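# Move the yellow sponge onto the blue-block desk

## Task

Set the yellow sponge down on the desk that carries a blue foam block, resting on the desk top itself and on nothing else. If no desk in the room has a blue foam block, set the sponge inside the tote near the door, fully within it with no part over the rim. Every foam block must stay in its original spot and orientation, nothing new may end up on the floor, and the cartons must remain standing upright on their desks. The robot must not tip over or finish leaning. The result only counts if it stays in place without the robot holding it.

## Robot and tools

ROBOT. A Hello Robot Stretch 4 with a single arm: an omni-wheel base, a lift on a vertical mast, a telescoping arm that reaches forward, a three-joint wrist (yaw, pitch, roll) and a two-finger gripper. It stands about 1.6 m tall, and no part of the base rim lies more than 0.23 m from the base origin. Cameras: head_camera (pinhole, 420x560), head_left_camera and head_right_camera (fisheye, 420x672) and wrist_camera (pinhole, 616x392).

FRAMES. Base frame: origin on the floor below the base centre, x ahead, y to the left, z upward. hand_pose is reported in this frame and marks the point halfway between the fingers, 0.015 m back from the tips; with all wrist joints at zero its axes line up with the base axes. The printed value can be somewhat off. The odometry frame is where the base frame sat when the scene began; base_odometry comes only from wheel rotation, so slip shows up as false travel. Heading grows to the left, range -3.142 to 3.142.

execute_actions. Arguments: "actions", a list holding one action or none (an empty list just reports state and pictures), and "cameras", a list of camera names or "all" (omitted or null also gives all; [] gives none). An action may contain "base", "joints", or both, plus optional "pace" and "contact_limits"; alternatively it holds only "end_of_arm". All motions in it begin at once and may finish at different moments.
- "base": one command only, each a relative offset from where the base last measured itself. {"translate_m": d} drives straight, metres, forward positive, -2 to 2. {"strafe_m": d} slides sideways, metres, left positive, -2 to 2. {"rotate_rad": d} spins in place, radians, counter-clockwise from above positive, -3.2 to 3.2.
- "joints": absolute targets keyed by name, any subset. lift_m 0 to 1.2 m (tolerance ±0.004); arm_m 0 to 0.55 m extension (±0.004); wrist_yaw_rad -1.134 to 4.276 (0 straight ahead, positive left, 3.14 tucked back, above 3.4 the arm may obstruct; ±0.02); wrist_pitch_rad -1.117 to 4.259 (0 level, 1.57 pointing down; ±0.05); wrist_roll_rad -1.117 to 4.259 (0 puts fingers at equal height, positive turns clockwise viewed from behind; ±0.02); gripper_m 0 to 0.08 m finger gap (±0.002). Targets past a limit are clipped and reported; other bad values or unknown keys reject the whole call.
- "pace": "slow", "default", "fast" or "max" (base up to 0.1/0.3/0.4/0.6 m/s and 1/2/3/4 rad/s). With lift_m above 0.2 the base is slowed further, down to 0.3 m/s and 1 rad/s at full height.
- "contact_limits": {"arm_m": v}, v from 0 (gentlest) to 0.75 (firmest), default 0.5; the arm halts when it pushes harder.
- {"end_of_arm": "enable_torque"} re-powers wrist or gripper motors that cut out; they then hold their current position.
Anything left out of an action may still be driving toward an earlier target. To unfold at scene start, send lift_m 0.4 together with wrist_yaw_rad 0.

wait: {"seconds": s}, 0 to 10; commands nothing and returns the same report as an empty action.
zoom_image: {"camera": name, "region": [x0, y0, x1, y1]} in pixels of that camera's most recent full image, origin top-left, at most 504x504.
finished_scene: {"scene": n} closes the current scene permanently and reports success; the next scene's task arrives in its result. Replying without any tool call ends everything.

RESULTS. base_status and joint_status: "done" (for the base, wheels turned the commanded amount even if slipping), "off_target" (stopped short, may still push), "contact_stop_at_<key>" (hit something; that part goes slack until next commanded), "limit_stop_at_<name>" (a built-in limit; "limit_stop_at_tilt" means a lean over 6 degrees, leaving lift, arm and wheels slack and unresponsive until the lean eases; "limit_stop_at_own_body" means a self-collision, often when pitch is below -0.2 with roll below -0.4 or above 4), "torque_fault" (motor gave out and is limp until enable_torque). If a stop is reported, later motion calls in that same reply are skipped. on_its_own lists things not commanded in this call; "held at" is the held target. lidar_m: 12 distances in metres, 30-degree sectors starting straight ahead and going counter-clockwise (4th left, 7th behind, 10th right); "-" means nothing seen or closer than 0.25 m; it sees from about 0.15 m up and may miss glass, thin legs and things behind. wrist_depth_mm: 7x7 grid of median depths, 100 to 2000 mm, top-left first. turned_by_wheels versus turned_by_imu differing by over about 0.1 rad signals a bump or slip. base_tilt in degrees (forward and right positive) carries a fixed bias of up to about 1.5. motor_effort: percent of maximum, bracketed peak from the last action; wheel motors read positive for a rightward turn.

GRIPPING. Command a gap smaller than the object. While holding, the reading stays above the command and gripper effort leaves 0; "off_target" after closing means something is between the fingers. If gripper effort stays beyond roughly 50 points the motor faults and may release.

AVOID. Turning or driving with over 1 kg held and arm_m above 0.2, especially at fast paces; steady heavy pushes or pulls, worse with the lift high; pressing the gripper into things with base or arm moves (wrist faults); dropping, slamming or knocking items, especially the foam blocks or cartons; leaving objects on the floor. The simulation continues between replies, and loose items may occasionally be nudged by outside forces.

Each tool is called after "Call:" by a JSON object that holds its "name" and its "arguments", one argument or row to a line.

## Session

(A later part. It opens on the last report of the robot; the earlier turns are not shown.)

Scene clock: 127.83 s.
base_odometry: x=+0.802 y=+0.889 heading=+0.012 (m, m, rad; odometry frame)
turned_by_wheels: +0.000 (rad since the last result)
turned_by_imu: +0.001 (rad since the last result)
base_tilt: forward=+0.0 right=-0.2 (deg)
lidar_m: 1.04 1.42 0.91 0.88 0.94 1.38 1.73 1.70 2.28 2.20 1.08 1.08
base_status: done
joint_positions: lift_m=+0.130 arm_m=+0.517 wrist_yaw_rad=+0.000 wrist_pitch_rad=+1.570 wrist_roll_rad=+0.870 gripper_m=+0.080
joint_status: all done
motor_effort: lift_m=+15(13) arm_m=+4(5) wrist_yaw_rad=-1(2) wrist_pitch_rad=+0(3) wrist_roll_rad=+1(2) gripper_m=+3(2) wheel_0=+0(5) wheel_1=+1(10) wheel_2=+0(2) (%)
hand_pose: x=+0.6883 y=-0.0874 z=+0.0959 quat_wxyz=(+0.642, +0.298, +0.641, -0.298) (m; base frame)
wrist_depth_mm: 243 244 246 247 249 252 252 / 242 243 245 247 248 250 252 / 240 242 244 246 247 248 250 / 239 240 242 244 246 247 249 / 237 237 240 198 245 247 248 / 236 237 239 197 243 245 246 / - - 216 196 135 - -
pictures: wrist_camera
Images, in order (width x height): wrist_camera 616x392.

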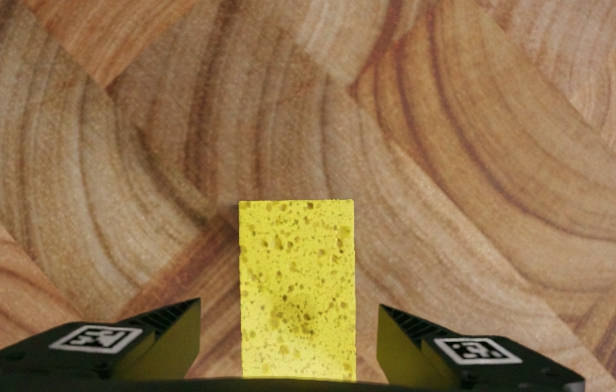

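Call:
{"name": "execute_actions", "arguments": {
  "actions": [
    {"joints":{"lift_m":0.062},"pace":"slow"}
  ],
  "cameras": []
}}

Call:
{"name": "execute_actions", "arguments": {
  "actions": [
    {"joints":{"gripper_m":0.04}}
  ],
  "cameras": []
}}

Call:
{"name": "execute_actions", "arguments": {
  "actions": [
    {"joints":{"lift_m":0.5,"wrist_roll_rad":0,"arm_m":0.4}}
  ],
  "cameras": []
}}

Call:
{"name": "execute_actions", "arguments": {
  "actions": [
    {"base":{"strafe_m":-0.75}}
  ],
  "cameras": ["wrist_camera","head_camera"]
}}

Scene clock: 136.37 s.
base_odometry: x=+0.802 y=+0.889 heading=+0.012 (m, m, rad; odometry frame)
turned_by_wheels: +0.000 (rad since the last result)
turned_by_imu: +0.001 (rad since the last result)
base_tilt: forward=+0.1 right=-0.2 (deg)
lidar_m: 1.02 1.40 0.92 0.87 0.94 1.42 1.73 1.70 2.30 2.22 1.07 1.06
base_status: not commanded
joint_positions: lift_m=+0.062 arm_m=+0.517 wrist_yaw_rad=+0.000 wrist_pitch_rad=+1.570 wrist_roll_rad=+0.870 gripper_m=+0.080
joint_status: all done
motor_effort: lift_m=+15(14) arm_m=+4(4) wrist_yaw_rad=-3(2) wrist_pitch_rad=-2(2) wrist_roll_rad=+2(0) gripper_m=+2(3) wheel_0=+0(0) wheel_1=+1(2) wheel_2=+0(0) (%)
hand_pose: x=+0.6883 y=-0.0874 z=+0.0279 quat_wxyz=(+0.642, +0.298, +0.641, -0.298) (m; base frame)
wrist_depth_mm: 175 176 177 179 180 182 - / 174 175 177 178 179 181 181 / 173 174 176 177 178 180 181 / 172 174 175 176 177 179 180 / 171 173 130 131 176 178 179 / 171 172 130 130 134 177 178 / - - 129 129 130 - -
pictures: none
No camera images: the call's "cameras" was empty. Leave "cameras" out to get every camera's image.

Scene clock: 137.37 s.
base_odometry: x=+0.802 y=+0.889 heading=+0.012 (m, m, rad; odometry frame)
turned_by_wheels: +0.000 (rad since the last result)
turned_by_imu: +0.000 (rad since the last result)
base_tilt: forward=+0.1 right=-0.2 (deg)
lidar_m: 1.03 1.41 0.93 0.89 0.97 1.38 1.71 1.70 2.31 2.22 1.07 1.06
base_status: not commanded
joint_positions: lift_m=+0.062 arm_m=+0.517 wrist_yaw_rad=+0.000 wrist_pitch_rad=+1.570 wrist_roll_rad=+0.870 gripper_m=+0.059
joint_status: gripper_m off_target (ended at +0.059, target +0.040)
on_its_own: gripper_m is held at +0.054, not at your +0.040, by its contact guard: the fingers met something
motor_effort: lift_m=+15(15) arm_m=+4(4) wrist_yaw_rad=+0(2) wrist_pitch_rad=+0(2) wrist_roll_rad=+2(1) gripper_m=-39(36) wheel_0=+0(0) wheel_1=+1(1) wheel_2=+0(0) (%)
hand_pose: x=+0.6883 y=-0.0874 z=+0.0279 quat_wxyz=(+0.642, +0.298, +0.641, -0.298) (m; base frame)
wrist_depth_mm: 175 177 177 179 180 181 - / 174 176 177 178 179 180 182 / 174 175 176 177 179 180 181 / 173 174 175 132 177 179 179 / 172 173 130 131 177 178 179 / 171 172 129 130 176 177 178 / - - 128 129 115 177 -
pictures: none
No camera images: the call's "cameras" was empty. Leave "cameras" out to get every camera's image.

Scene clock: 140.10 s.
base_odometry: x=+0.802 y=+0.889 heading=+0.012 (m, m, rad; odometry frame)
turned_by_wheels: +0.000 (rad since the last result)
turned_by_imu: +0.001 (rad since the last result)
base_tilt: forward=+0.0 right=-0.2 (deg)
lidar_m: 1.05 1.41 0.92 0.88 0.96 1.37 1.72 1.70 2.29 2.22 1.07 1.08
base_status: not commanded
joint_positions: lift_m=+0.500 arm_m=+0.401 wrist_yaw_rad=+0.000 wrist_pitch_rad=+1.570 wrist_roll_rad=+0.000 gripper_m=+0.059
joint_status: all done
on_its_own: gripper_m is held at +0.054, not at your +0.040, by its contact guard: the fingers met something
motor_effort: lift_m=+23(26) arm_m=-4(2) wrist_yaw_rad=-2(1) wrist_pitch_rad=-2(2) wrist_roll_rad=-1(4) gripper_m=-39(38) wheel_0=+0(0) wheel_1=+1(1) wheel_2=+0(0) (%)
hand_pose: x=+0.5717 y=-0.0874 z=+0.4652 quat_wxyz=(+0.707, +0.000, +0.707, +0.000) (m; base frame)
wrist_depth_mm: 603 609 615 621 627 634 640 / 597 609 615 621 621 627 640 / 603 603 603 615 615 621 627 / 597 591 603 132 615 615 627 / 591 597 130 130 615 615 621 / 585 585 129 130 603 615 627 / - - 128 129 115 609 615
pictures: none
No camera images: the call's "cameras" was empty. Leave "cameras" out to get every camera's image.

Scene clock: 143.93 s.
base_odometry: x=+0.811 y=+0.139 heading=+0.012 (m, m, rad; odometry frame)
turned_by_wheels: +0.000 (rad since the last result)
turned_by_imu: +0.001 (rad since the last result)
base_tilt: forward=+0.1 right=-0.2 (deg)
lidar_m: 0.87 1.07 1.96 1.64 1.76 1.67 1.75 1.71 1.49 1.46 1.74 0.74
base_status: done
joint_positions: lift_m=+0.500 arm_m=+0.401 wrist_yaw_rad=+0.000 wrist_pitch_rad=+1.570 wrist_roll_rad=+0.000 gripper_m=+0.059
joint_status: not commanded
on_its_own: gripper_m is held at +0.054, not at your +0.040, by its contact guard: the fingers met something
motor_effort: lift_m=+23(24) arm_m=-4(4) wrist_yaw_rad=+0(1) wrist_pitch_rad=-2(5) wrist_roll_rad=-1(1) gripper_m=-39(37) wheel_0=+2(10) wheel_1=-3(11) wheel_2=+0(0) (%)
hand_pose: x=+0.5717 y=-0.0874 z=+0.4652 quat_wxyz=(+0.707, +0.000, +0.707, +0.000) (m; base frame)
wrist_depth_mm: 597 609 615 615 621 634 634 / 603 609 609 615 615 627 634 / 597 603 609 609 615 627 634 / 591 597 603 132 621 627 627 / 591 597 130 131 615 621 627 / 580 591 129 130 609 615 615 / - - 128 129 115 615 615
pictures: head_camera, wrist_camera
Images, in order (width x height): head_camera 420x560, wrist_camera 616x392.

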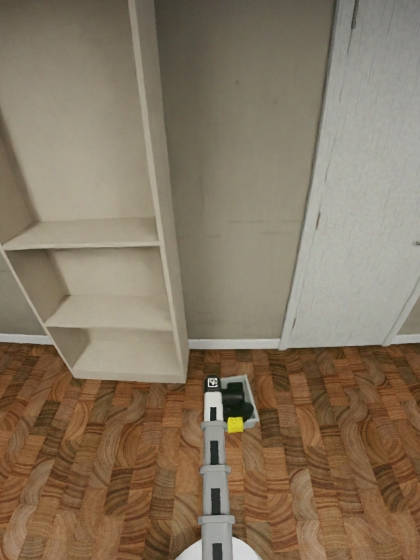

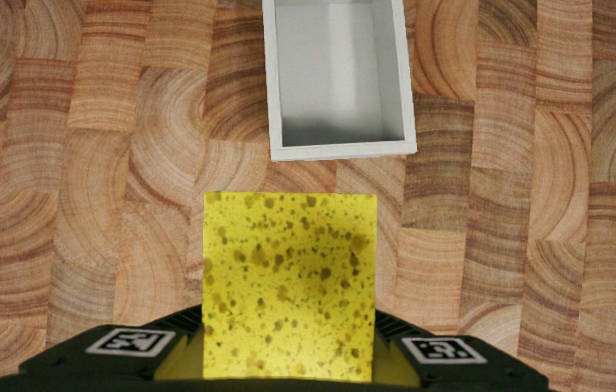

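Call:
{"name": "execute_actions", "arguments": {
  "actions": [
    {"base":{"strafe_m":-0.045},"joints":{"arm_m":0.55}}
  ],
  "cameras": []
}}

Call:
{"name": "execute_actions", "arguments": {
  "actions": [
    {"base":{"translate_m":0.1},"joints":{"lift_m":0.3}}
  ],
  "cameras": ["wrist_camera","head_camera"]
}}

Scene clock: 156.27 s.
base_odometry: x=+0.812 y=+0.094 heading=+0.012 (m, m, rad; odometry frame)
turned_by_wheels: +0.000 (rad since the last result)
turned_by_imu: +0.001 (rad since the last result)
base_tilt: forward=+0.1 right=-0.2 (deg)
lidar_m: 0.68 1.06 1.95 1.69 1.81 1.68 1.80 1.71 1.42 1.41 1.72 0.72
base_status: done
joint_positions: lift_m=+0.500 arm_m=+0.549 wrist_yaw_rad=+0.000 wrist_pitch_rad=+1.570 wrist_roll_rad=+0.000 gripper_m=+0.059
joint_status: all done
on_its_own: gripper_m is held at +0.054, not at your +0.040, by its contact guard: the fingers met something
motor_effort: lift_m=+24(24) arm_m=+4(2) wrist_yaw_rad=-2(1) wrist_pitch_rad=+1(1) wrist_roll_rad=-2(1) gripper_m=-37(37) wheel_0=+2(11) wheel_1=-3(9) wheel_2=+0(1) (%)
hand_pose: x=+0.7204 y=-0.0874 z=+0.4652 quat_wxyz=(+0.707, +0.000, +0.707, +0.000) (m; base frame)
wrist_depth_mm: 569 609 609 621 621 634 640 / 597 609 609 597 621 627 634 / 597 597 603 615 615 627 634 / 591 597 569 131 615 621 621 / 585 597 130 131 609 615 627 / 585 591 129 130 609 615 621 / - - 128 129 115 609 615
pictures: none
No camera images: the call's "cameras" was empty. Leave "cameras" out to get every camera's image.

Scene clock: 158.17 s.
base_odometry: x=+0.911 y=+0.096 heading=+0.012 (m, m, rad; odometry frame)
turned_by_wheels: +0.000 (rad since the last result)
turned_by_imu: +0.000 (rad since the last result)
base_tilt: forward=+0.1 right=-0.2 (deg)
lidar_m: 0.59 0.93 1.36 1.67 1.80 1.82 1.90 1.92 1.45 1.41 1.59 0.64
base_status: done
joint_positions: lift_m=+0.300 arm_m=+0.549 wrist_yaw_rad=+0.000 wrist_pitch_rad=+1.570 wrist_roll_rad=+0.000 gripper_m=+0.059
joint_status: all done
on_its_own: gripper_m is held at +0.054, not at your +0.040, by its contact guard: the fingers met something
motor_effort: lift_m=+15(22) arm_m=+4(4) wrist_yaw_rad=-4(1) wrist_pitch_rad=+0(2) wrist_roll_rad=-1(3) gripper_m=-37(39) wheel_0=+2(5) wheel_1=+3(9) wheel_2=-2(10) (%)
hand_pose: x=+0.7204 y=-0.0874 z=+0.2659 quat_wxyz=(+0.707, +0.000, +0.707, +0.000) (m; base frame)
wrist_depth_mm: 407 410 415 421 421 430 430 / 404 413 307 325 362 424 430 / 404 407 407 410 375 424 427 / 402 404 290 132 334 421 424 / 399 402 130 131 304 418 421 / 397 404 130 130 293 415 418 / - - 128 129 115 415 415
pictures: head_camera, wrist_camera
Images, in order (width x height): head_camera 420x560, wrist_camera 616x392.

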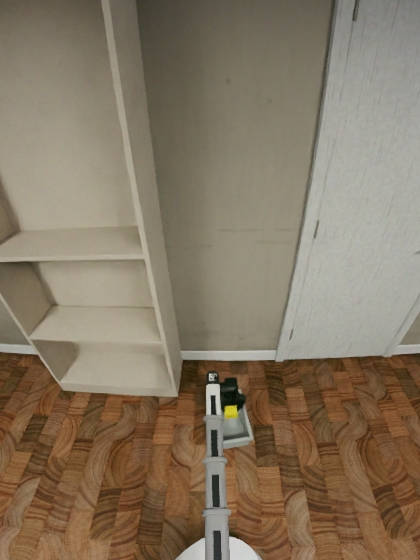

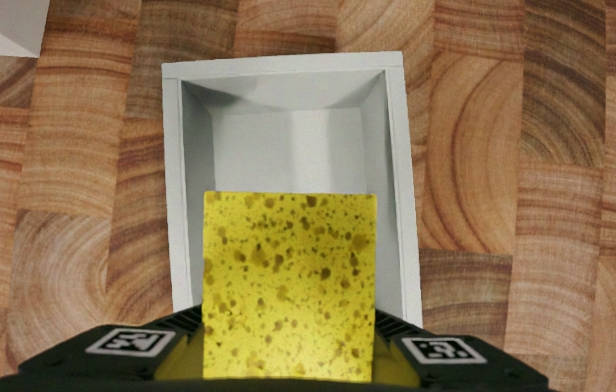

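Good. Lower; gripper body may be tight in the tote.

Call:
{"name": "execute_actions", "arguments": {
  "actions": [
    {"joints":{"lift_m":0.085},"pace":"slow"}
  ],
  "cameras": []
}}

Call:
{"name": "execute_actions", "arguments": {
  "actions": [
    {"joints":{"gripper_m":0.075}}
  ],
  "cameras": []
}}

Call:
{"name": "execute_actions", "arguments": {
  "actions": [
    {"joints":{"lift_m":0.4}}
  ],
  "cameras": ["wrist_camera"]
}}

Scene clock: 166.53 s.
base_odometry: x=+0.911 y=+0.096 heading=+0.012 (m, m, rad; odometry frame)
turned_by_wheels: +0.000 (rad since the last result)
turned_by_imu: +0.001 (rad since the last result)
base_tilt: forward=+0.0 right=-0.2 (deg)
lidar_m: 0.58 0.95 1.37 1.67 1.79 1.81 1.90 1.92 1.45 1.41 1.58 1.26
base_status: not commanded
joint_positions: lift_m=+0.085 arm_m=+0.549 wrist_yaw_rad=+0.000 wrist_pitch_rad=+1.570 wrist_roll_rad=+0.000 gripper_m=+0.059
joint_status: all done
on_its_own: gripper_m is held at +0.054, not at your +0.040, by its contact guard: the fingers met something
motor_effort: lift_m=+14(14) arm_m=+4(4) wrist_yaw_rad=-2(0) wrist_pitch_rad=-1(2) wrist_roll_rad=-1(1) gripper_m=-37(36) wheel_0=+2(2) wheel_1=+3(3) wheel_2=-2(2) (%)
hand_pose: x=+0.7204 y=-0.0874 z=+0.0509 quat_wxyz=(+0.707, +0.000, +0.707, +0.000) (m; base frame)
wrist_depth_mm: 129 195 198 200 202 146 - / 129 195 197 199 200 150 - / 128 194 195 198 199 154 - / 126 190 194 132 198 157 - / 124 186 130 131 197 160 - / 122 166 129 130 196 161 - / - - 128 130 115 133 -
pictures: none
No camera images: the call's "cameras" was empty. Leave "cameras" out to get every camera's image.

Scene clock: 167.37 s.
base_odometry: x=+0.911 y=+0.096 heading=+0.012 (m, m, rad; odometry frame)
turned_by_wheels: +0.000 (rad since the last result)
turned_by_imu: +0.000 (rad since the last result)
base_tilt: forward=+0.1 right=-0.2 (deg)
lidar_m: 0.61 0.96 1.37 1.67 1.81 1.82 1.89 1.89 1.47 1.42 1.59 1.25
base_status: not commanded
joint_positions: lift_m=+0.085 arm_m=+0.549 wrist_yaw_rad=+0.000 wrist_pitch_rad=+1.570 wrist_roll_rad=+0.000 gripper_m=+0.075
joint_status: all done
motor_effort: lift_m=+15(14) arm_m=+4(4) wrist_yaw_rad=-2(1) wrist_pitch_rad=-1(0) wrist_roll_rad=+1(2) gripper_m=+4(35) wheel_0=+2(2) wheel_1=+3(3) wheel_2=-2(2) (%)
hand_pose: x=+0.7204 y=-0.0874 z=+0.0509 quat_wxyz=(+0.707, +0.000, +0.707, +0.000) (m; base frame)
wrist_depth_mm: 129 195 198 200 202 146 - / 129 195 197 198 202 150 - / 128 194 196 197 200 154 - / 126 190 194 195 198 157 - / 124 186 150 151 197 159 - / 121 157 149 150 196 161 - / - - 147 149 127 - -
pictures: none
No camera images: the call's "cameras" was empty. Leave "cameras" out to get every camera's image.

Scene clock: 169.70 s.
base_odometry: x=+0.911 y=+0.096 heading=+0.012 (m, m, rad; odometry frame)
turned_by_wheels: +0.000 (rad since the last result)
turned_by_imu: +0.001 (rad since the last result)
base_tilt: forward=+0.1 right=-0.1 (deg)
lidar_m: 0.61 0.96 1.36 1.68 1.79 1.82 1.89 1.90 1.46 1.42 1.59 0.63
base_status: not commanded
joint_positions: lift_m=+0.400 arm_m=+0.549 wrist_yaw_rad=+0.000 wrist_pitch_rad=+1.570 wrist_roll_rad=+0.000 gripper_m=+0.075
joint_status: all done
motor_effort: lift_m=+24(27) arm_m=+4(4) wrist_yaw_rad=-2(1) wrist_pitch_rad=+0(1) wrist_roll_rad=+0(2) gripper_m=+4(1) wheel_0=+2(2) wheel_1=+4(4) wheel_2=-2(2) (%)
hand_pose: x=+0.7204 y=-0.0874 z=+0.3652 quat_wxyz=(+0.707, +0.000, +0.707, +0.000) (m; base frame)
wrist_depth_mm: 433 512 517 521 525 535 539 / 500 508 512 517 521 530 530 / 500 504 488 508 517 525 525 / 500 500 504 508 517 521 521 / 500 500 500 459 512 517 517 / 484 496 452 504 500 517 517 / - - 392 413 126 - 512
pictures: wrist_camera
Images, in order (width x height): wrist_camera 616x392.

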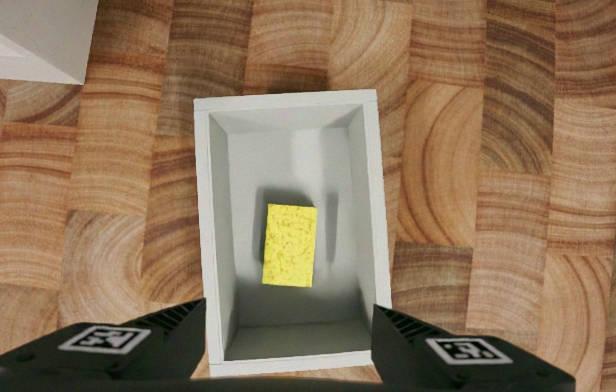

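Call:
{"name": "finished_scene", "arguments": {
  "scene": 1
}}

The scene is finished: the task was done.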